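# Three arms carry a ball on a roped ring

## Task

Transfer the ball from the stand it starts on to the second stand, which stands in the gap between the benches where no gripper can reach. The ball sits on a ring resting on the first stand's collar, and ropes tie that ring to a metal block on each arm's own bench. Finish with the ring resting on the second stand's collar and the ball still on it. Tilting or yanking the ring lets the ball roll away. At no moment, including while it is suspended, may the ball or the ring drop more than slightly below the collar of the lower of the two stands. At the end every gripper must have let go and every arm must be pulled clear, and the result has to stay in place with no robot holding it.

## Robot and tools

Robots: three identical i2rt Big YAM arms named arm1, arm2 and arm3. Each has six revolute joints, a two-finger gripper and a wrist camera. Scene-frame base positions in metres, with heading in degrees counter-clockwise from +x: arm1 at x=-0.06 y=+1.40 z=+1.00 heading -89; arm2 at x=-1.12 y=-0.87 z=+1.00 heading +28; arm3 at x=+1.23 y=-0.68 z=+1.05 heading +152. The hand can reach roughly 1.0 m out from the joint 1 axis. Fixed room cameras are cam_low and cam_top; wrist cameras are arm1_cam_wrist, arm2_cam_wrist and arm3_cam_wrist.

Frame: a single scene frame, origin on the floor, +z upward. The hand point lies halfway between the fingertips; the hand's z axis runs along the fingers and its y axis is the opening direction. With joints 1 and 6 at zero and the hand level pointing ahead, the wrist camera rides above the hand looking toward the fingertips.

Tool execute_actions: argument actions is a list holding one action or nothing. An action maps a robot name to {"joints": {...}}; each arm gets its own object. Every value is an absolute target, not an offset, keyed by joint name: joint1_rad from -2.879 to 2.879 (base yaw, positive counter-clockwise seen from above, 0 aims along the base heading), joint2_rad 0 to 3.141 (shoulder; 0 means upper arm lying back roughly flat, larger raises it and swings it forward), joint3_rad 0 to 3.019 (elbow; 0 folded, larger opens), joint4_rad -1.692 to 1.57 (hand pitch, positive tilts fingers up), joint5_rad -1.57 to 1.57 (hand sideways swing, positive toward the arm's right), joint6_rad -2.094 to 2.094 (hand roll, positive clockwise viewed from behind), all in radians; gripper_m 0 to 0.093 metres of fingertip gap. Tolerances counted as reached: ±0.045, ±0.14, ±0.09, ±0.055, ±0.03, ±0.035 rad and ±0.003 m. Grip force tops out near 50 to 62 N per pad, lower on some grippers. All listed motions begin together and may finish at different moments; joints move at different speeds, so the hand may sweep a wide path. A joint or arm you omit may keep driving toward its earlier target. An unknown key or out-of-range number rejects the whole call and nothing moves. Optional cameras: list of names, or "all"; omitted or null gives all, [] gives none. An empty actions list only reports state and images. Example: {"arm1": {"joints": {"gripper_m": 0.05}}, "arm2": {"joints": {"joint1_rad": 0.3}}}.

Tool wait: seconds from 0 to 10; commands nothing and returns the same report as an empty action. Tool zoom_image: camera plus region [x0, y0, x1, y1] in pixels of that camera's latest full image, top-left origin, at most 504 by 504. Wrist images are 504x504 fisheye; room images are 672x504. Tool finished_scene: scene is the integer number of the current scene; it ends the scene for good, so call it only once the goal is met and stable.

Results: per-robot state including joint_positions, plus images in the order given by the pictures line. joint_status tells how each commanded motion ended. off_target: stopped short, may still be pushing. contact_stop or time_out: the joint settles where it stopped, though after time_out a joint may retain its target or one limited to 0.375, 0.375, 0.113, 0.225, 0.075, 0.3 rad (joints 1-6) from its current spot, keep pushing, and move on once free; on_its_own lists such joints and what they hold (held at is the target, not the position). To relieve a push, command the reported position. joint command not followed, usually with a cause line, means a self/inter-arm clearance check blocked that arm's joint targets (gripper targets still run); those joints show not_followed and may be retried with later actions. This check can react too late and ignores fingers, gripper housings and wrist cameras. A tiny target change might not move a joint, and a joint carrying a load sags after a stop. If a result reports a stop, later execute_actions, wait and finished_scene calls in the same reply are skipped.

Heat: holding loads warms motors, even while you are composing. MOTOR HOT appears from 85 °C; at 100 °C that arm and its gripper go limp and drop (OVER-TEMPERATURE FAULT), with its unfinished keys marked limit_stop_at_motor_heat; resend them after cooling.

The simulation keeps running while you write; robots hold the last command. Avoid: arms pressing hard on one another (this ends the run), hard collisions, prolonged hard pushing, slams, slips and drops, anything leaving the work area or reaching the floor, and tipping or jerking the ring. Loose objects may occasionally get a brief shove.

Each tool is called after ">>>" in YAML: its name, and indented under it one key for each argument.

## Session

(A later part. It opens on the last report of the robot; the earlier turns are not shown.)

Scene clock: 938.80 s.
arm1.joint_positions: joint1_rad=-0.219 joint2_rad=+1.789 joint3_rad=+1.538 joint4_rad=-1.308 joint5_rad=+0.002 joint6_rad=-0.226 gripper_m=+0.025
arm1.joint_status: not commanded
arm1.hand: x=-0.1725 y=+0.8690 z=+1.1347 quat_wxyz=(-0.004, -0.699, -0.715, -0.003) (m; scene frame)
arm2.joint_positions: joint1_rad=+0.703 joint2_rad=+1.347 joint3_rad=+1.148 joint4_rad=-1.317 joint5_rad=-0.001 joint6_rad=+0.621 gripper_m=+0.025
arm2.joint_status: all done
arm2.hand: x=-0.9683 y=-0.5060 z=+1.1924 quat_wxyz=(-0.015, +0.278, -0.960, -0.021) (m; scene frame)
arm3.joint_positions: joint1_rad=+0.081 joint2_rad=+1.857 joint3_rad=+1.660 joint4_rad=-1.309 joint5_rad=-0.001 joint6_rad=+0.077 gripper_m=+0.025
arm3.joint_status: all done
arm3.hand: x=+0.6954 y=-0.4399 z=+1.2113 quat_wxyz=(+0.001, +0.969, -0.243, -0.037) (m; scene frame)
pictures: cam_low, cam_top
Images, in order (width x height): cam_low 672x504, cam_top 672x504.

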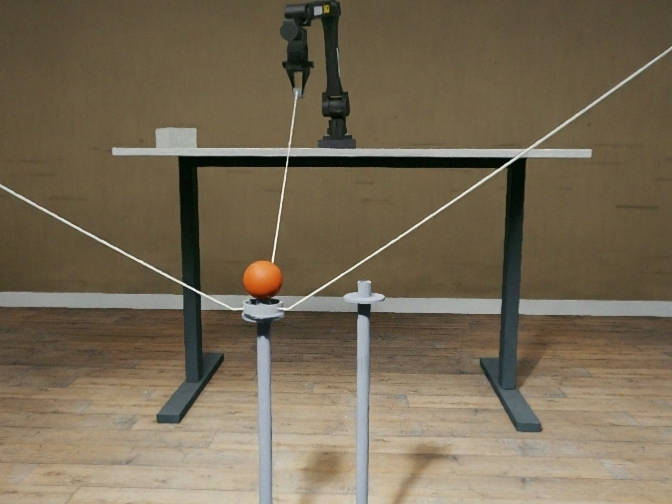

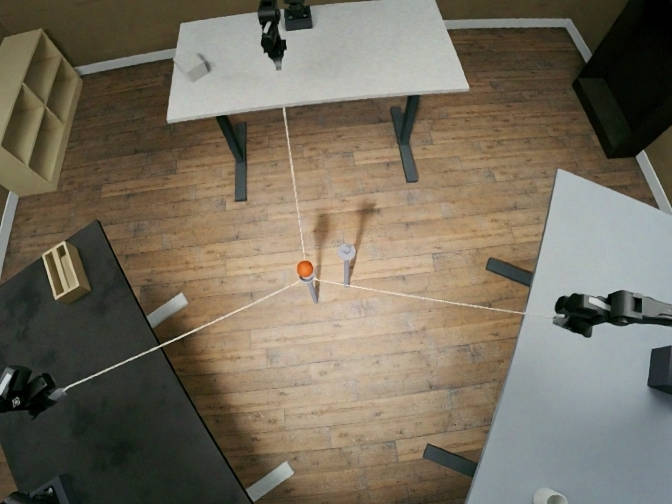

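>>> execute_actions:
  actions:
    - {"arm1":{"joints":{"joint2_rad":1.727,"joint4_rad":-1.355}}}
  cameras: ["cam_low","cam_top"]

>>> zoom_image:
  camera: "cam_low"
  region: [220, 255, 310, 330]

>>> zoom_image:
  camera: "cam_top"
  region: [288, 250, 328, 290]

Scene clock: 979.77 s.
arm1.joint_positions: joint1_rad=-0.219 joint2_rad=+1.764 joint3_rad=+1.538 joint4_rad=-1.337 joint5_rad=+0.002 joint6_rad=-0.226 gripper_m=+0.025
arm1.joint_status: all done
arm1.hand: x=-0.1711 y=+0.8764 z=+1.1475 quat_wxyz=(-0.003, -0.699, -0.715, -0.004) (m; scene frame)
arm2.joint_positions: joint1_rad=+0.703 joint2_rad=+1.347 joint3_rad=+1.148 joint4_rad=-1.317 joint5_rad=-0.001 joint6_rad=+0.621 gripper_m=+0.025
arm2.joint_status: not commanded
arm2.hand: x=-0.9683 y=-0.5060 z=+1.1924 quat_wxyz=(-0.015, +0.278, -0.960, -0.021) (m; scene frame)
arm3.joint_positions: joint1_rad=+0.081 joint2_rad=+1.857 joint3_rad=+1.660 joint4_rad=-1.309 joint5_rad=-0.001 joint6_rad=+0.077 gripper_m=+0.025
arm3.joint_status: not commanded
arm3.hand: x=+0.6954 y=-0.4399 z=+1.2113 quat_wxyz=(+0.001, +0.969, -0.243, -0.037) (m; scene frame)
pictures: cam_low, cam_top
Images, in order (width x height): cam_low 672x504, cam_top 672x504.

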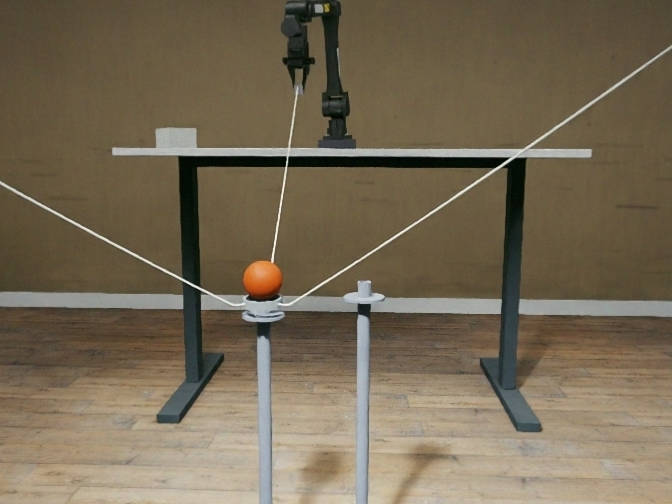

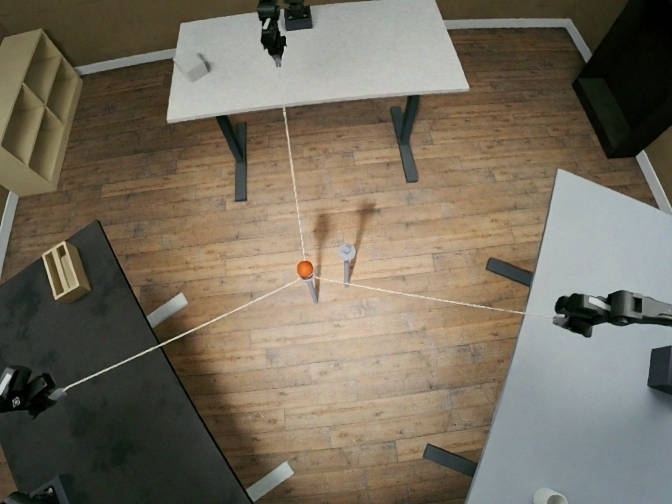

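Region (220, 255, 310, 330) of cam_low's 672x504 image, scaled by 5.600, with more detail than that image has.

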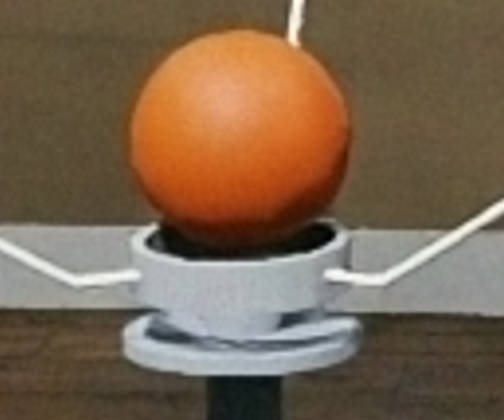

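Region (288, 250, 328, 290) of cam_top's 672x504 image, scaled by 12.600, with more detail than that image has.

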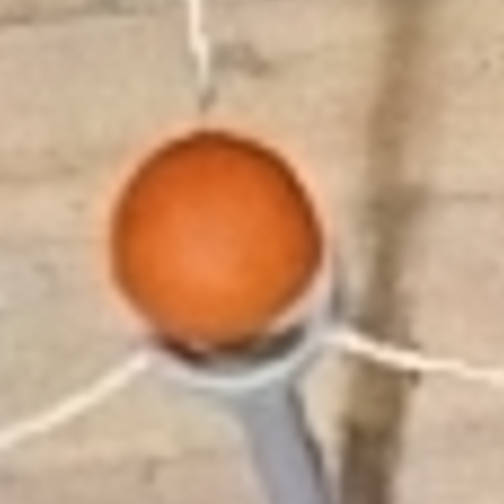

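>>> execute_actions:
  actions:
    - {"arm1":{"joints":{"joint2_rad":1.707,"joint4_rad":-1.375}}}
  cameras: ["cam_low","cam_top"]

>>> zoom_image:
  camera: "cam_low"
  region: [220, 255, 310, 330]

>>> zoom_image:
  camera: "cam_top"
  region: [288, 250, 328, 290]

Scene clock: 991.60 s.
arm1.joint_positions: joint1_rad=-0.219 joint2_rad=+1.745 joint3_rad=+1.538 joint4_rad=-1.357 joint5_rad=+0.002 joint6_rad=-0.226 gripper_m=+0.025
arm1.joint_status: all done
arm1.hand: x=-0.1701 y=+0.8817 z=+1.1571 quat_wxyz=(-0.003, -0.699, -0.715, -0.005) (m; scene frame)
arm2.joint_positions: joint1_rad=+0.703 joint2_rad=+1.347 joint3_rad=+1.148 joint4_rad=-1.317 joint5_rad=-0.001 joint6_rad=+0.621 gripper_m=+0.025
arm2.joint_status: not commanded
arm2.hand: x=-0.9683 y=-0.5060 z=+1.1924 quat_wxyz=(-0.015, +0.278, -0.960, -0.021) (m; scene frame)
arm3.joint_positions: joint1_rad=+0.081 joint2_rad=+1.857 joint3_rad=+1.660 joint4_rad=-1.309 joint5_rad=-0.001 joint6_rad=+0.077 gripper_m=+0.025
arm3.joint_status: not commanded
arm3.hand: x=+0.6954 y=-0.4399 z=+1.2113 quat_wxyz=(+0.001, +0.969, -0.243, -0.037) (m; scene frame)
pictures: cam_low, cam_top
Images, in order (width x height): cam_low 672x504, cam_top 672x504.

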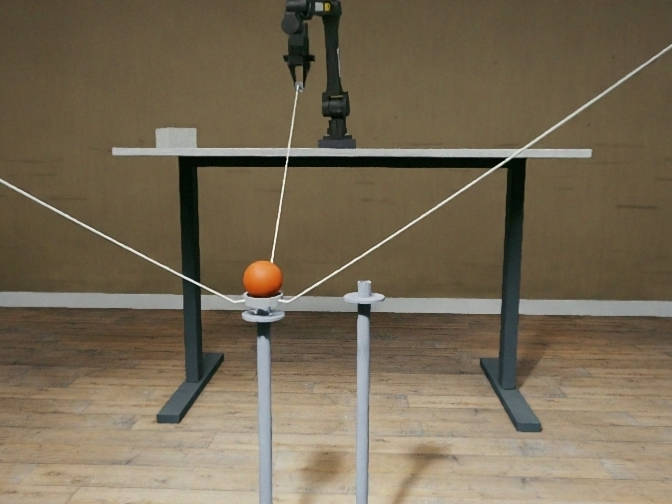

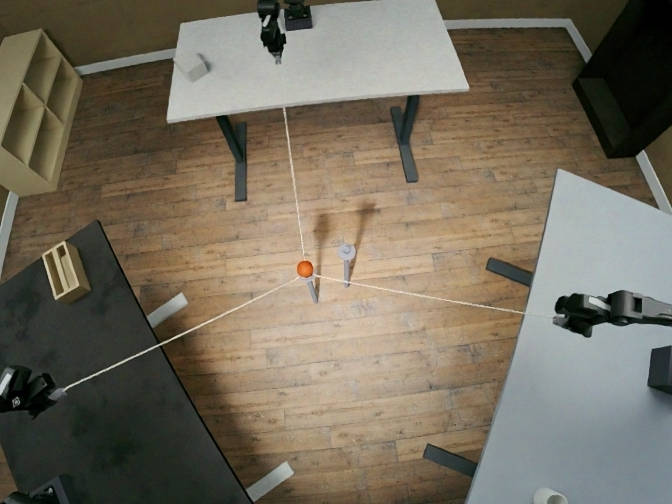

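Region (220, 255, 310, 330) of cam_low's 672x504 image, scaled by 5.600, with more detail than that image has.

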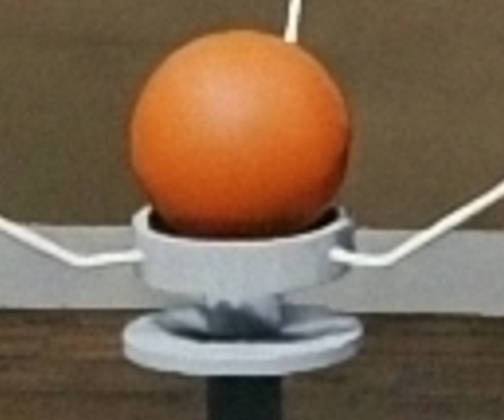

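Region (288, 250, 328, 290) of cam_top's 672x504 image, scaled by 12.600, with more detail than that image has.

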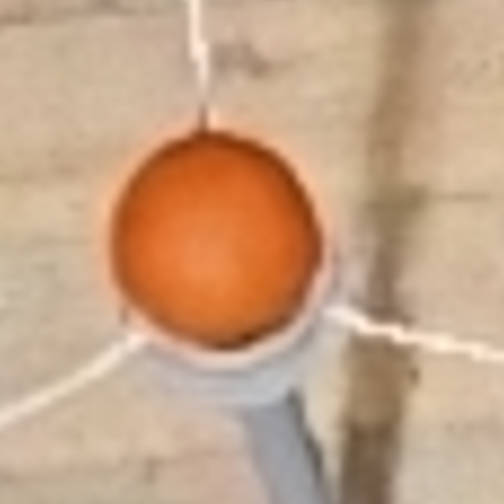

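>>> execute_actions:
  actions:
    - {"arm1":{"joints":{"joint2_rad":1.677}},"arm2":{"joints":{"joint2_rad":1.301}},"arm3":{"joints":{"joint2_rad":1.794}}}
  cameras: ["cam_low","cam_top"]

>>> zoom_image:
  camera: "cam_low"
  region: [210, 240, 320, 330]

>>> zoom_image:
  camera: "cam_top"
  region: [288, 250, 328, 290]

Scene clock: 1014.10 s.
arm1.joint_positions: joint1_rad=-0.219 joint2_rad=+1.716 joint3_rad=+1.538 joint4_rad=-1.357 joint5_rad=+0.002 joint6_rad=-0.226 gripper_m=+0.025
arm1.joint_status: all done
arm1.hand: x=-0.1701 y=+0.8829 z=+1.1720 quat_wxyz=(-0.011, -0.699, -0.715, +0.007) (m; scene frame)
arm2.joint_positions: joint1_rad=+0.702 joint2_rad=+1.311 joint3_rad=+1.148 joint4_rad=-1.317 joint5_rad=+0.000 joint6_rad=+0.621 gripper_m=+0.025
arm2.joint_status: all done
arm2.hand: x=-0.9691 y=-0.5084 z=+1.2058 quat_wxyz=(-0.027, +0.277, -0.960, -0.035) (m; scene frame)
arm3.joint_positions: joint1_rad=+0.081 joint2_rad=+1.831 joint3_rad=+1.660 joint4_rad=-1.309 joint5_rad=-0.001 joint6_rad=+0.077 gripper_m=+0.025
arm3.joint_status: all done
arm3.hand: x=+0.6964 y=-0.4401 z=+1.2261 quat_wxyz=(-0.001, +0.969, -0.243, -0.050) (m; scene frame)
pictures: cam_low, cam_top
Images, in order (width x height): cam_low 672x504, cam_top 672x504.

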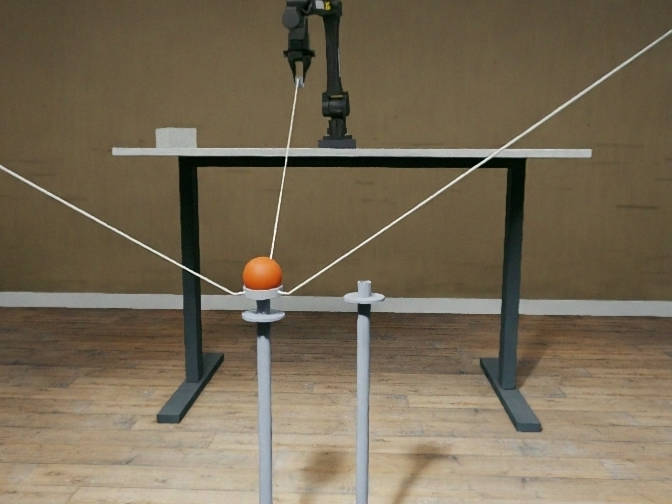

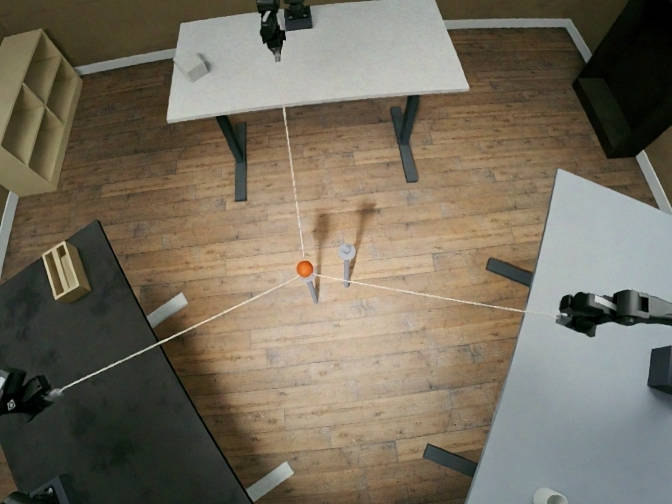

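Region (210, 240, 320, 330) of cam_low's 672x504 image, scaled by 4.582, with more detail than that image has; it fills the top 412 rows of this view, and the rest is white.

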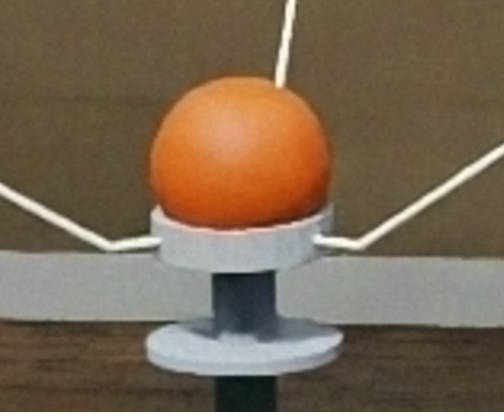

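Region (288, 250, 328, 290) of cam_top's 672x504 image, scaled by 12.600, with more detail than that image has.

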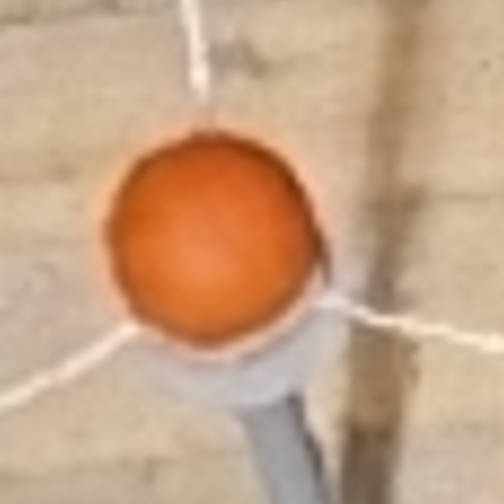

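>>> execute_actions:
  actions:
    - {"arm1":{"joints":{"joint2_rad":1.636}},"arm2":{"joints":{"joint2_rad":1.250}},"arm3":{"joints":{"joint2_rad":1.754}}}
  cameras: ["cam_low","cam_top"]

>>> zoom_image:
  camera: "cam_low"
  region: [210, 230, 400, 330]

Scene clock: 1031.37 s.
arm1.joint_positions: joint1_rad=-0.219 joint2_rad=+1.672 joint3_rad=+1.538 joint4_rad=-1.357 joint5_rad=+0.002 joint6_rad=-0.226 gripper_m=+0.025
arm1.joint_status: all done
arm1.hand: x=-0.1699 y=+0.8854 z=+1.1942 quat_wxyz=(-0.023, -0.699, -0.715, +0.026) (m; scene frame)
arm2.joint_positions: joint1_rad=+0.702 joint2_rad=+1.257 joint3_rad=+1.148 joint4_rad=-1.317 joint5_rad=+0.000 joint6_rad=+0.622 gripper_m=+0.025
arm2.joint_status: all done
arm2.hand: x=-0.9708 y=-0.5127 z=+1.2254 quat_wxyz=(-0.043, +0.277, -0.958, -0.056) (m; scene frame)
arm3.joint_positions: joint1_rad=+0.081 joint2_rad=+1.787 joint3_rad=+1.660 joint4_rad=-1.309 joint5_rad=-0.001 joint6_rad=+0.077 gripper_m=+0.025
arm3.joint_status: all done
arm3.hand: x=+0.6987 y=-0.4407 z=+1.2505 quat_wxyz=(-0.004, +0.967, -0.243, -0.071) (m; scene frame)
pictures: cam_low, cam_top
Images, in order (width x height): cam_low 672x504, cam_top 672x504.

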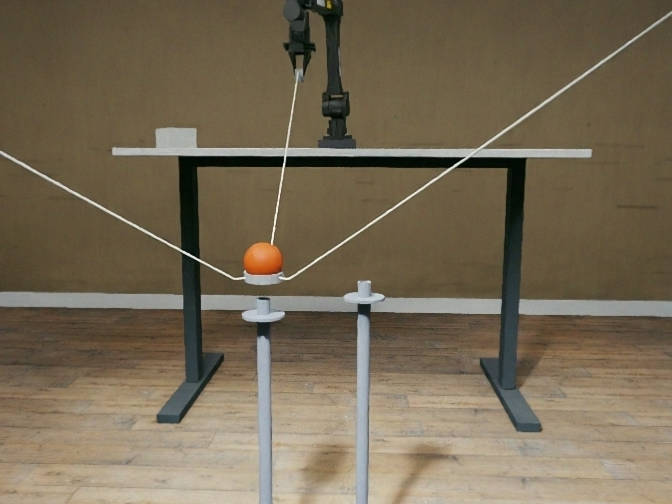

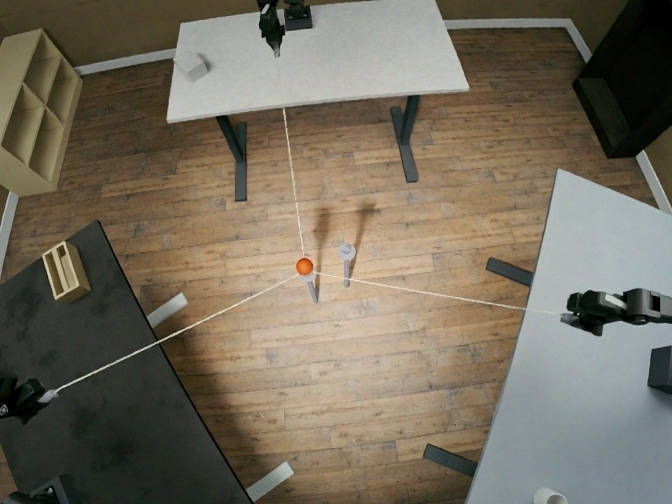

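Region (210, 230, 400, 330) of cam_low's 672x504 image, scaled by 2.653, with more detail than that image has; it fills the top 265 rows of this view, and the rest is white.

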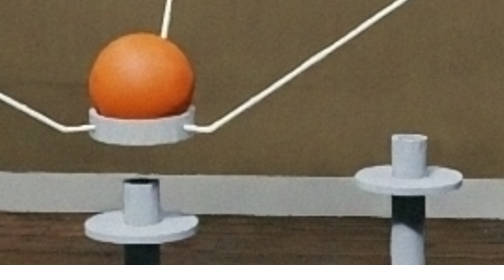

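>>> execute_actions:
  actions:
    - {"arm1":{"joints":{"joint1_rad":-0.130,"joint2_rad":1.583,"joint3_rad":1.503,"joint4_rad":-1.397,"joint6_rad":-0.143}},"arm2":{"joints":{"joint1_rad":0.620,"joint2_rad":1.338,"joint3_rad":1.256,"joint4_rad":-1.337,"joint6_rad":0.537}},"arm3":{"joints":{"joint1_rad":0.014,"joint2_rad":1.690,"joint3_rad":1.608,"joint4_rad":-1.349,"joint6_rad":0.011}}}
  cameras: ["cam_low","cam_top"]

>>> zoom_image:
  camera: "cam_low"
  region: [210, 220, 400, 330]

Scene clock: 1131.73 s.
arm1.joint_positions: joint1_rad=-0.126 joint2_rad=+1.623 joint3_rad=+1.492 joint4_rad=-1.377 joint5_rad=+0.000 joint6_rad=-0.152 gripper_m=+0.025
arm1.joint_status: all done
arm1.hand: x=-0.1189 y=+0.8998 z=+1.2007 quat_wxyz=(-0.021, -0.692, -0.722, +0.017) (m; scene frame)
arm2.joint_positions: joint1_rad=+0.610 joint2_rad=+1.354 joint3_rad=+1.189 joint4_rad=-1.326 joint5_rad=+0.001 joint6_rad=+0.545 gripper_m=+0.025
arm2.joint_status: all done
arm2.hand: x=-0.9300 y=-0.5115 z=+1.2054 quat_wxyz=(-0.026, +0.270, -0.962, -0.028) (m; scene frame)
arm3.joint_positions: joint1_rad=+0.008 joint2_rad=+1.726 joint3_rad=+1.596 joint4_rad=-1.336 joint5_rad=+0.001 joint6_rad=+0.021 gripper_m=+0.025
arm3.joint_status: all done
arm3.hand: x=+0.7433 y=-0.4160 z=+1.2565 quat_wxyz=(-0.006, +0.966, -0.251, -0.056) (m; scene frame)
pictures: cam_low, cam_top
Images, in order (width x height): cam_low 672x504, cam_top 672x504.

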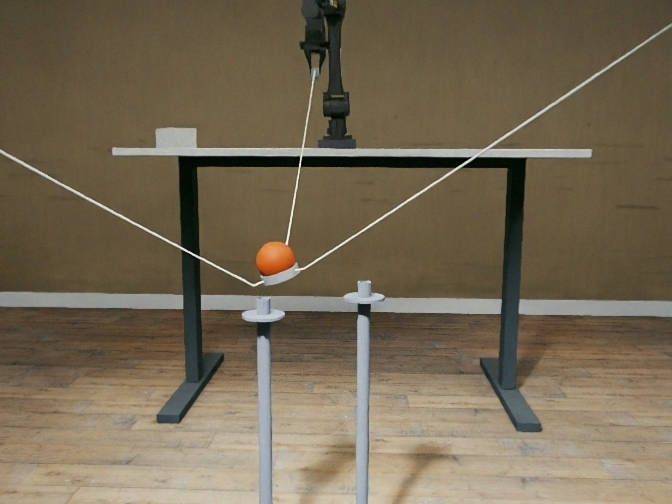

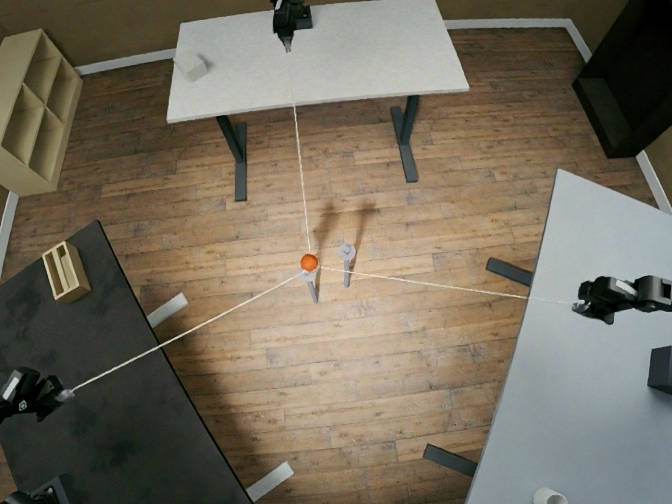

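Region (210, 220, 400, 330) of cam_low's 672x504 image, scaled by 2.653, with more detail than that image has; it fills the top 292 rows of this view, and the rest is white.

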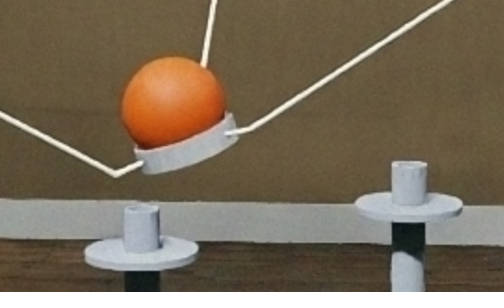

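>>> execute_actions:
  actions: []
  cameras: ["cam_low"]

>>> zoom_image:
  camera: "cam_low"
  region: [210, 220, 400, 330]

Scene clock: 1145.53 s.
arm1.joint_positions: joint1_rad=-0.126 joint2_rad=+1.623 joint3_rad=+1.492 joint4_rad=-1.377 joint5_rad=+0.000 joint6_rad=-0.152 gripper_m=+0.025
arm1.joint_status: all done
arm1.hand: x=-0.1189 y=+0.8998 z=+1.2007 quat_wxyz=(-0.021, -0.692, -0.721, +0.017) (m; scene frame)
arm2.joint_positions: joint1_rad=+0.610 joint2_rad=+1.354 joint3_rad=+1.189 joint4_rad=-1.326 joint5_rad=+0.001 joint6_rad=+0.544 gripper_m=+0.025
arm2.joint_status: all done
arm2.hand: x=-0.9300 y=-0.5115 z=+1.2054 quat_wxyz=(-0.026, +0.270, -0.962, -0.028) (m; scene frame)
arm3.joint_positions: joint1_rad=+0.008 joint2_rad=+1.726 joint3_rad=+1.596 joint4_rad=-1.336 joint5_rad=+0.001 joint6_rad=+0.020 gripper_m=+0.025
arm3.joint_status: all done
arm3.hand: x=+0.7433 y=-0.4160 z=+1.2565 quat_wxyz=(-0.006, +0.966, -0.250, -0.056) (m; scene frame)
pictures: cam_low
Images, in order (width x height): cam_low 672x504.

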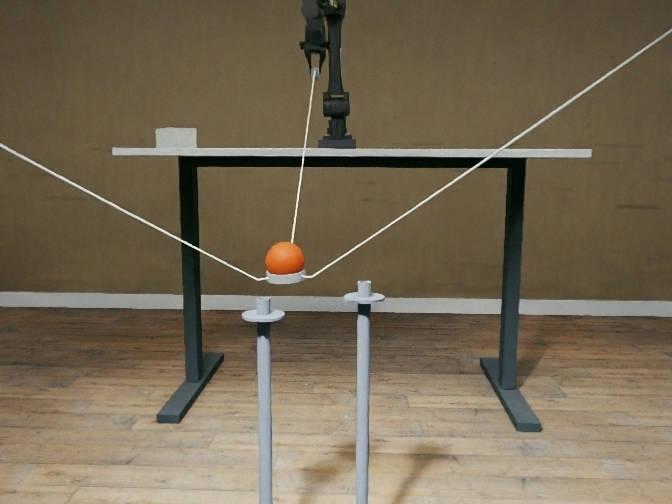

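Region (210, 220, 400, 330) of cam_low's 672x504 image, scaled by 2.653, with more detail than that image has; it fills the top 292 rows of this view, and the rest is white.

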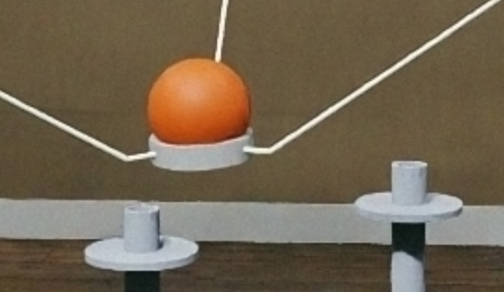

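>>> execute_actions:
  actions:
    - {"arm1":{"joints":{"joint1_rad":-0.094,"joint2_rad":1.558,"joint3_rad":1.488,"joint4_rad":-1.412,"joint6_rad":-0.103}},"arm2":{"joints":{"joint1_rad":0.590,"joint2_rad":1.372,"joint3_rad":1.345,"joint4_rad":-1.349,"joint6_rad":0.505}},"arm3":{"joints":{"joint1_rad":-0.015,"joint2_rad":1.658,"joint3_rad":1.583,"joint4_rad":-1.368,"joint6_rad":-0.021}}}
  cameras: ["cam_low"]

>>> zoom_image:
  camera: "cam_low"
  region: [210, 220, 400, 330]

Scene clock: 1183.03 s.
arm1.joint_positions: joint1_rad=-0.105 joint2_rad=+1.600 joint3_rad=+1.480 joint4_rad=-1.391 joint5_rad=+0.000 joint6_rad=-0.112 gripper_m=+0.025
arm1.joint_status: all done
arm1.hand: x=-0.1079 y=+0.9075 z=+1.2068 quat_wxyz=(-0.021, -0.699, -0.715, +0.015) (m; scene frame)
arm2.joint_positions: joint1_rad=+0.589 joint2_rad=+1.375 joint3_rad=+1.287 joint4_rad=-1.338 joint5_rad=+0.001 joint6_rad=+0.513 gripper_m=+0.025
arm2.joint_status: all done
arm2.hand: x=-0.9091 y=-0.4910 z=+1.2365 quat_wxyz=(-0.049, +0.274, -0.959, -0.050) (m; scene frame)
arm3.joint_positions: joint1_rad=-0.006 joint2_rad=+1.697 joint3_rad=+1.573 joint4_rad=-1.353 joint5_rad=+0.001 joint6_rad=-0.011 gripper_m=+0.025
arm3.joint_status: all done
arm3.hand: x=+0.7587 y=-0.4152 z=+1.2618 quat_wxyz=(-0.006, +0.969, -0.242, -0.050) (m; scene frame)
pictures: cam_low
Images, in order (width x height): cam_low 672x504.

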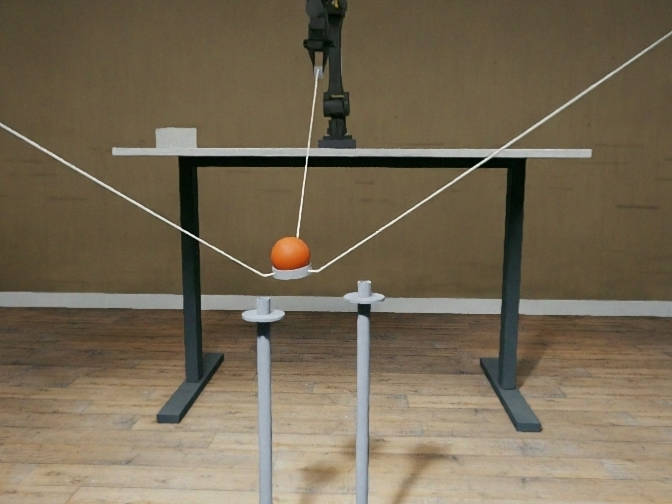

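Region (210, 220, 400, 330) of cam_low's 672x504 image, scaled by 2.653, with more detail than that image has; it fills the top 292 rows of this view, and the rest is white.

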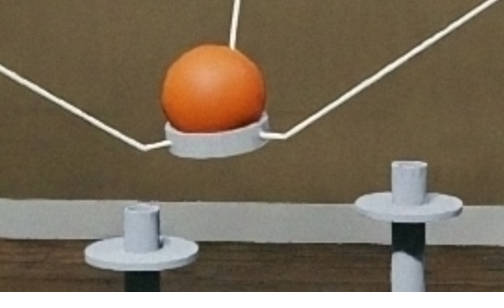

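>>> execute_actions:
  actions:
    - {"arm1":{"joints":{"joint1_rad":-0.042,"joint2_rad":1.525,"joint3_rad":1.461,"joint4_rad":-1.430,"joint6_rad":-0.041}},"arm2":{"joints":{"joint1_rad":0.550,"joint2_rad":1.434,"joint3_rad":1.432,"joint4_rad":-1.361,"joint6_rad":0.460}},"arm3":{"joints":{"joint1_rad":-0.057,"joint2_rad":1.614,"joint3_rad":1.541,"joint4_rad":-1.393,"joint6_rad":-0.071}}}
  cameras: ["cam_low"]

>>> zoom_image:
  camera: "cam_low"
  region: [230, 220, 420, 330]

Scene clock: 1203.67 s.
arm1.joint_positions: joint1_rad=-0.045 joint2_rad=+1.564 joint3_rad=+1.451 joint4_rad=-1.409 joint5_rad=+0.000 joint6_rad=-0.050 gripper_m=+0.025
arm1.joint_status: all done
arm1.hand: x=-0.0779 y=+0.9215 z=+1.2128 quat_wxyz=(-0.019, -0.700, -0.714, +0.010) (m; scene frame)
arm2.joint_positions: joint1_rad=+0.544 joint2_rad=+1.442 joint3_rad=+1.365 joint4_rad=-1.352 joint5_rad=+0.001 joint6_rad=+0.468 gripper_m=+0.025
arm2.joint_status: all done
arm2.hand: x=-0.8793 y=-0.4790 z=+1.2403 quat_wxyz=(-0.051, +0.275, -0.959, -0.047) (m; scene frame)
arm3.joint_positions: joint1_rad=-0.056 joint2_rad=+1.649 joint3_rad=+1.530 joint4_rad=-1.379 joint5_rad=+0.001 joint6_rad=-0.061 gripper_m=+0.025
arm3.joint_status: all done
arm3.hand: x=+0.7914 y=-0.4036 z=+1.2678 quat_wxyz=(-0.005, +0.969, -0.242, -0.040) (m; scene frame)
pictures: cam_low
Images, in order (width x height): cam_low 672x504.

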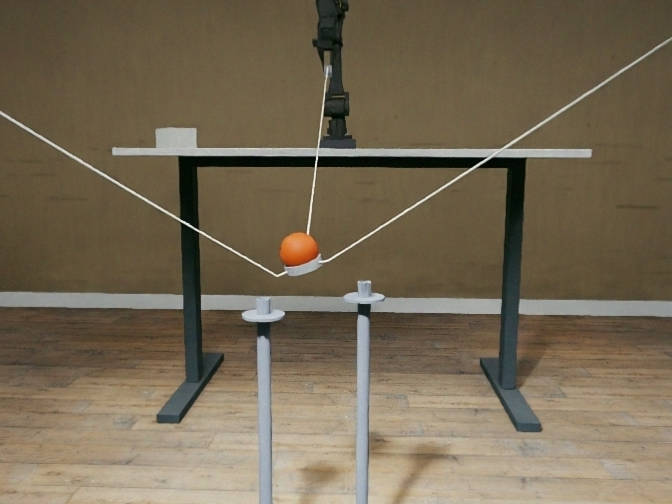

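Region (230, 220, 420, 330) of cam_low's 672x504 image, scaled by 2.653, with more detail than that image has; it fills the top 292 rows of this view, and the rest is white.

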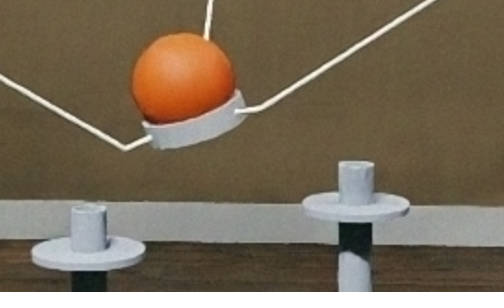

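>>> execute_actions:
  actions: []
  cameras: ["cam_low","cam_top"]

>>> zoom_image:
  camera: "cam_low"
  region: [230, 220, 420, 330]

Scene clock: 1218.30 s.
arm1.joint_positions: joint1_rad=-0.045 joint2_rad=+1.564 joint3_rad=+1.451 joint4_rad=-1.409 joint5_rad=+0.000 joint6_rad=-0.050 gripper_m=+0.025
arm1.joint_status: all done
arm1.hand: x=-0.0779 y=+0.9215 z=+1.2128 quat_wxyz=(-0.019, -0.700, -0.714, +0.010) (m; scene frame)
arm2.joint_positions: joint1_rad=+0.544 joint2_rad=+1.442 joint3_rad=+1.365 joint4_rad=-1.352 joint5_rad=+0.001 joint6_rad=+0.468 gripper_m=+0.025
arm2.joint_status: all done
arm2.hand: x=-0.8793 y=-0.4790 z=+1.2403 quat_wxyz=(-0.051, +0.275, -0.959, -0.047) (m; scene frame)
arm3.joint_positions: joint1_rad=-0.056 joint2_rad=+1.649 joint3_rad=+1.530 joint4_rad=-1.379 joint5_rad=+0.001 joint6_rad=-0.061 gripper_m=+0.025
arm3.joint_status: all done
arm3.hand: x=+0.7914 y=-0.4036 z=+1.2678 quat_wxyz=(-0.005, +0.969, -0.242, -0.040) (m; scene frame)
pictures: cam_low, cam_top
Images, in order (width x height): cam_low 672x504, cam_top 672x504.

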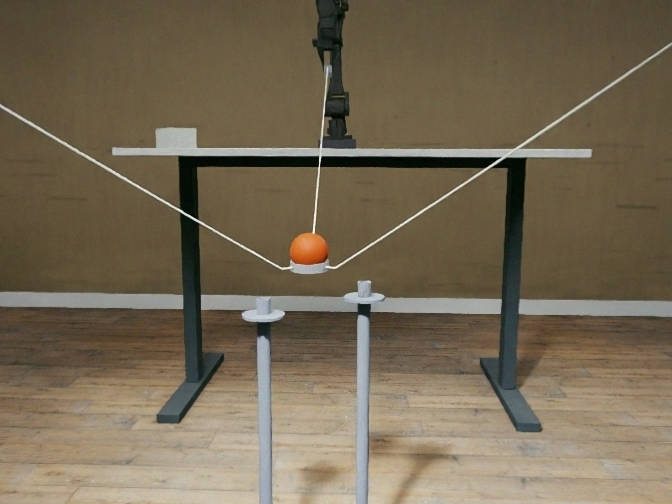

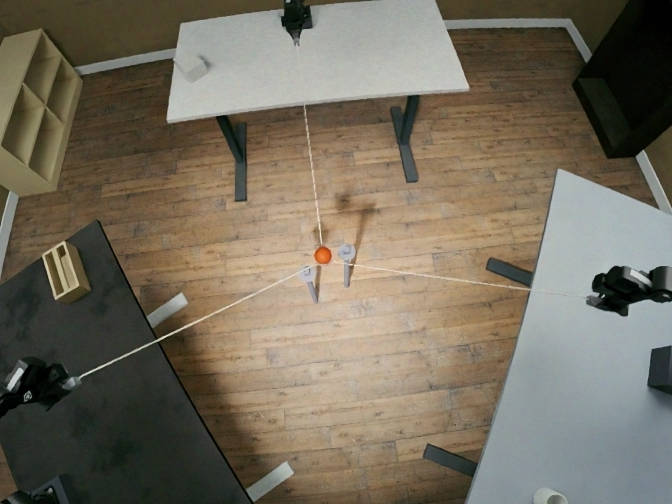

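Region (230, 220, 420, 330) of cam_low's 672x504 image, scaled by 2.653, with more detail than that image has; it fills the top 292 rows of this view, and the rest is white.

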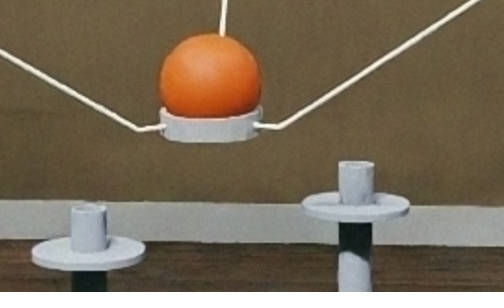

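>>> execute_actions:
  actions:
    - {"arm1":{"joints":{"joint1_rad":0.0235,"joint2_rad":1.502,"joint3_rad":1.433,"joint4_rad":-1.438,"joint6_rad":0.024}},"arm2":{"joints":{"joint1_rad":0.509,"joint2_rad":1.505,"joint3_rad":1.514,"joint4_rad":-1.366,"joint6_rad":0.418}},"arm3":{"joints":{"joint1_rad":-0.110,"joint2_rad":1.580,"joint3_rad":1.497,"joint4_rad":-1.407,"joint6_rad":-0.124}}}
  cameras: ["cam_low"]

Scene clock: 1226.40 s.
arm1.joint_positions: joint1_rad=+0.021 joint2_rad=+1.545 joint3_rad=+1.425 joint4_rad=-1.417 joint5_rad=+0.000 joint6_rad=+0.015 gripper_m=+0.025
arm1.joint_status: all done
arm1.hand: x=-0.0469 y=+0.9330 z=+1.2118 quat_wxyz=(-0.014, -0.699, -0.715, +0.003) (m; scene frame)
arm2.joint_positions: joint1_rad=+0.504 joint2_rad=+1.511 joint3_rad=+1.450 joint4_rad=-1.357 joint5_rad=+0.001 joint6_rad=+0.426 gripper_m=+0.025
arm2.joint_status: all done
arm2.hand: x=-0.8474 y=-0.4644 z=+1.2443 quat_wxyz=(-0.057, +0.275, -0.959, -0.048) (m; scene frame)
arm3.joint_positions: joint1_rad=-0.109 joint2_rad=+1.618 joint3_rad=+1.488 joint4_rad=-1.393 joint5_rad=+0.000 joint6_rad=-0.114 gripper_m=+0.025
arm3.joint_status: all done
arm3.hand: x=+0.8213 y=-0.3913 z=+1.2654 quat_wxyz=(-0.002, +0.970, -0.242, -0.028) (m; scene frame)
pictures: cam_low
Images, in order (width x height): cam_low 672x504.

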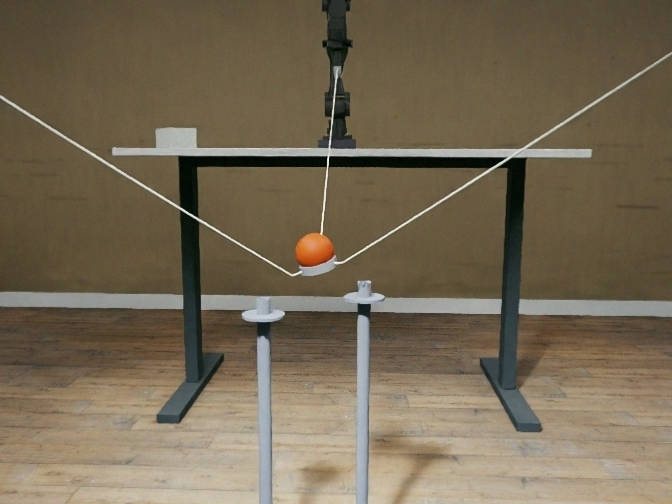

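>>> execute_actions:
  actions: []
  cameras: ["cam_low"]

>>> zoom_image:
  camera: "cam_low"
  region: [250, 220, 440, 330]

Scene clock: 1240.90 s.
arm1.joint_positions: joint1_rad=+0.021 joint2_rad=+1.545 joint3_rad=+1.425 joint4_rad=-1.417 joint5_rad=+0.000 joint6_rad=+0.015 gripper_m=+0.025
arm1.joint_status: all done
arm1.hand: x=-0.0469 y=+0.9330 z=+1.2118 quat_wxyz=(-0.014, -0.699, -0.714, +0.003) (m; scene frame)
arm2.joint_positions: joint1_rad=+0.504 joint2_rad=+1.511 joint3_rad=+1.450 joint4_rad=-1.357 joint5_rad=+0.001 joint6_rad=+0.426 gripper_m=+0.025
arm2.joint_status: all done
arm2.hand: x=-0.8474 y=-0.4644 z=+1.2443 quat_wxyz=(-0.057, +0.275, -0.958, -0.048) (m; scene frame)
arm3.joint_positions: joint1_rad=-0.109 joint2_rad=+1.618 joint3_rad=+1.488 joint4_rad=-1.393 joint5_rad=+0.000 joint6_rad=-0.115 gripper_m=+0.025
arm3.joint_status: all done
arm3.hand: x=+0.8213 y=-0.3913 z=+1.2654 quat_wxyz=(-0.002, +0.970, -0.242, -0.028) (m; scene frame)
pictures: cam_low
Images, in order (width x height): cam_low 672x504.

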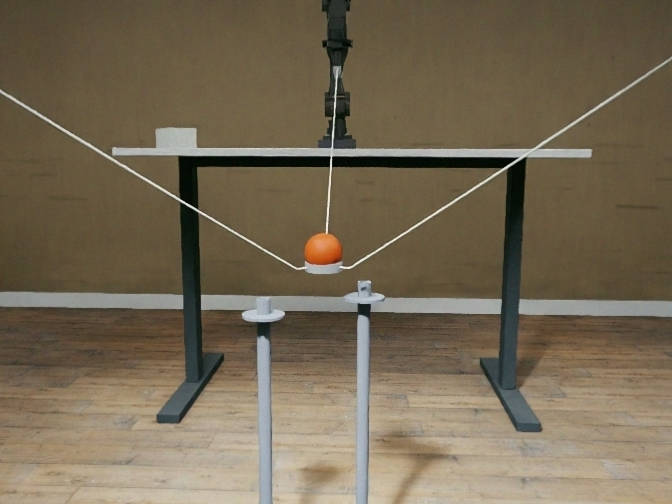

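Region (250, 220, 440, 330) of cam_low's 672x504 image, scaled by 2.653, with more detail than that image has; it fills the top 292 rows of this view, and the rest is white.

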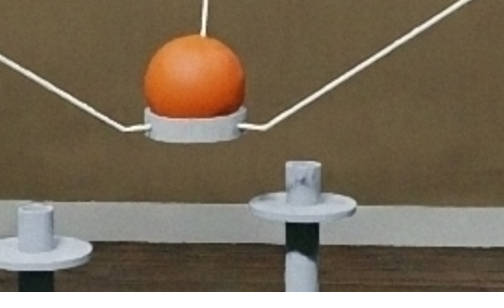

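>>> execute_actions:
  actions:
    - {"arm1":{"joints":{"joint1_rad":0.089,"joint2_rad":1.482,"joint3_rad":1.414,"joint4_rad":-1.447,"joint6_rad":0.089}},"arm2":{"joints":{"joint1_rad":0.474,"joint2_rad":1.577,"joint3_rad":1.591,"joint4_rad":-1.378,"joint6_rad":0.384}},"arm3":{"joints":{"joint1_rad":-0.165,"joint2_rad":1.549,"joint3_rad":1.463,"joint4_rad":-1.424,"joint6_rad":-0.179}}}
  cameras: ["cam_low"]

Scene clock: 1249.87 s.
arm1.joint_positions: joint1_rad=+0.085 joint2_rad=+1.522 joint3_rad=+1.406 joint4_rad=-1.426 joint5_rad=+0.000 joint6_rad=+0.080 gripper_m=+0.025
arm1.joint_status: all done
arm1.hand: x=-0.0181 y=+0.9446 z=+1.2148 quat_wxyz=(-0.013, -0.700, -0.714, +0.001) (m; scene frame)
arm2.joint_positions: joint1_rad=+0.470 joint2_rad=+1.584 joint3_rad=+1.527 joint4_rad=-1.368 joint5_rad=+0.001 joint6_rad=+0.392 gripper_m=+0.025
arm2.joint_status: all done
arm2.hand: x=-0.8189 y=-0.4525 z=+1.2412 quat_wxyz=(-0.056, +0.276, -0.959, -0.044) (m; scene frame)
arm3.joint_positions: joint1_rad=-0.164 joint2_rad=+1.585 joint3_rad=+1.454 joint4_rad=-1.409 joint5_rad=+0.000 joint6_rad=-0.169 gripper_m=+0.025
arm3.joint_status: all done
arm3.hand: x=+0.8505 y=-0.3796 z=+1.2671 quat_wxyz=(+0.000, +0.970, -0.242, -0.020) (m; scene frame)
pictures: cam_low
Images, in order (width x height): cam_low 672x504.

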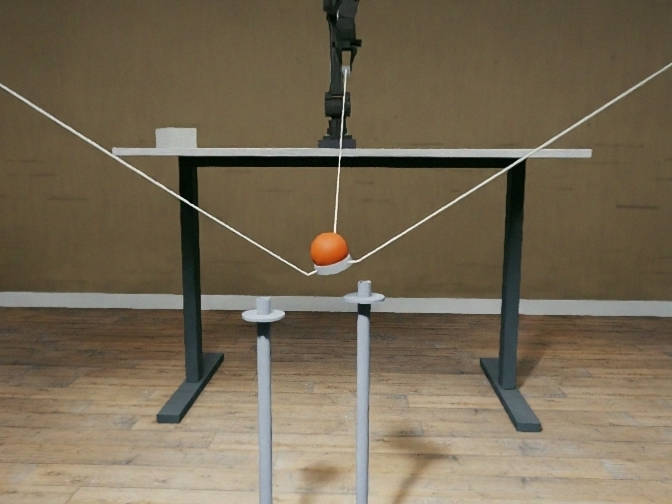

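>>> execute_actions:
  actions: []
  cameras: ["cam_low","cam_top"]

>>> zoom_image:
  camera: "cam_low"
  region: [270, 220, 440, 320]

>>> zoom_image:
  camera: "cam_top"
  region: [310, 225, 370, 285]

Scene clock: 1266.13 s.
arm1.joint_positions: joint1_rad=+0.085 joint2_rad=+1.522 joint3_rad=+1.406 joint4_rad=-1.426 joint5_rad=+0.000 joint6_rad=+0.080 gripper_m=+0.025
arm1.joint_status: all done
arm1.hand: x=-0.0181 y=+0.9446 z=+1.2148 quat_wxyz=(-0.013, -0.700, -0.714, +0.001) (m; scene frame)
arm2.joint_positions: joint1_rad=+0.470 joint2_rad=+1.584 joint3_rad=+1.527 joint4_rad=-1.368 joint5_rad=+0.001 joint6_rad=+0.392 gripper_m=+0.025
arm2.joint_status: all done
arm2.hand: x=-0.8189 y=-0.4525 z=+1.2412 quat_wxyz=(-0.056, +0.276, -0.959, -0.044) (m; scene frame)
arm3.joint_positions: joint1_rad=-0.164 joint2_rad=+1.585 joint3_rad=+1.454 joint4_rad=-1.409 joint5_rad=+0.000 joint6_rad=-0.169 gripper_m=+0.025
arm3.joint_status: all done
arm3.hand: x=+0.8505 y=-0.3796 z=+1.2671 quat_wxyz=(+0.000, +0.970, -0.242, -0.020) (m; scene frame)
pictures: cam_low, cam_top
Images, in order (width x height): cam_low 672x504, cam_top 672x504.

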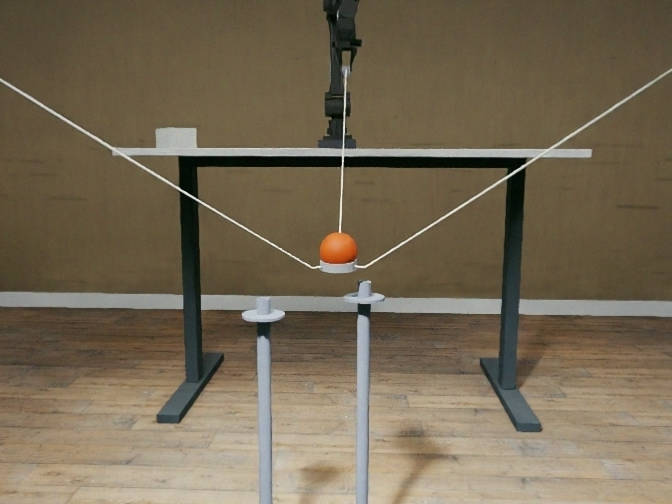

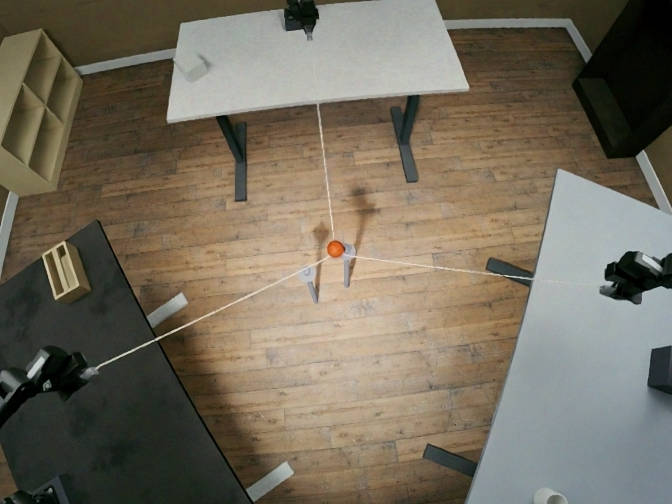

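Region (270, 220, 440, 320) of cam_low's 672x504 image, scaled by 2.965, with more detail than that image has; it fills the top 296 rows of this view, and the rest is white.

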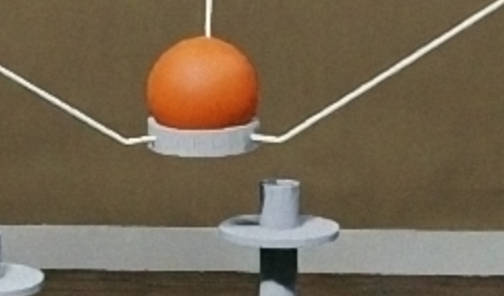

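Region (310, 225, 370, 285) of cam_top's 672x504 image, scaled by 8.400, with more detail than that image has.

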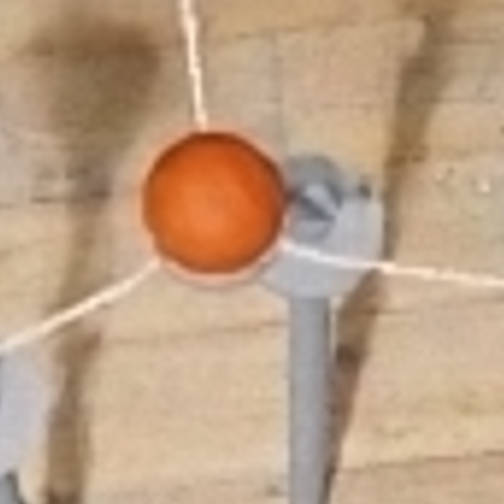

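>>> execute_actions:
  actions:
    - {"arm1":{"joints":{"joint1_rad":0.153,"joint2_rad":1.474,"joint3_rad":1.401,"joint4_rad":-1.475,"joint6_rad":0.152}},"arm2":{"joints":{"joint1_rad":0.449,"joint2_rad":1.651,"joint3_rad":1.682,"joint4_rad":-1.396,"joint6_rad":0.361}},"arm3":{"joints":{"joint1_rad":-0.225,"joint2_rad":1.526,"joint3_rad":1.436,"joint4_rad":-1.427,"joint6_rad":-0.240}}}
  cameras: ["cam_low"]

Scene clock: 1302.63 s.
arm1.joint_positions: joint1_rad=+0.148 joint2_rad=+1.516 joint3_rad=+1.394 joint4_rad=-1.452 joint5_rad=+0.000 joint6_rad=+0.143 gripper_m=+0.025
arm1.joint_status: all done
arm1.hand: x=+0.0090 y=+0.9586 z=+1.2132 quat_wxyz=(-0.001, -0.700, -0.715, -0.009) (m; scene frame)
arm2.joint_positions: joint1_rad=+0.447 joint2_rad=+1.657 joint3_rad=+1.616 joint4_rad=-1.386 joint5_rad=+0.001 joint6_rad=+0.369 gripper_m=+0.025
arm2.joint_status: all done
arm2.hand: x=-0.7930 y=-0.4375 z=+1.2408 quat_wxyz=(-0.056, +0.276, -0.959, -0.042) (m; scene frame)
arm3.joint_positions: joint1_rad=-0.224 joint2_rad=+1.563 joint3_rad=+1.428 joint4_rad=-1.412 joint5_rad=-0.001 joint6_rad=-0.230 gripper_m=+0.025
arm3.joint_status: all done
arm3.hand: x=+0.8767 y=-0.3640 z=+1.2663 quat_wxyz=(+0.001, +0.970, -0.241, -0.016) (m; scene frame)
pictures: cam_low
Images, in order (width x height): cam_low 672x504.

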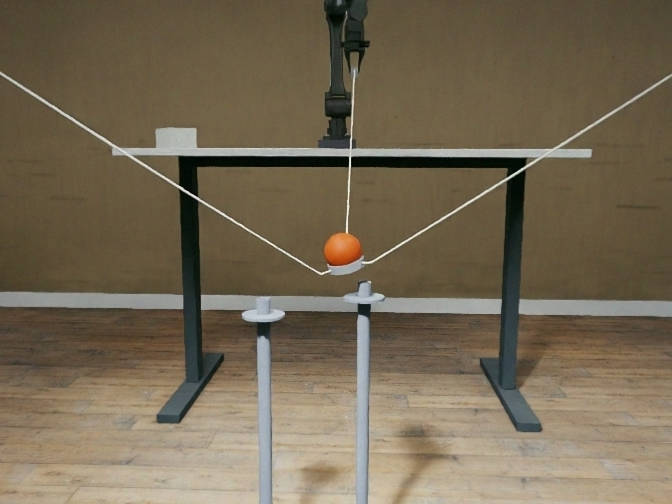

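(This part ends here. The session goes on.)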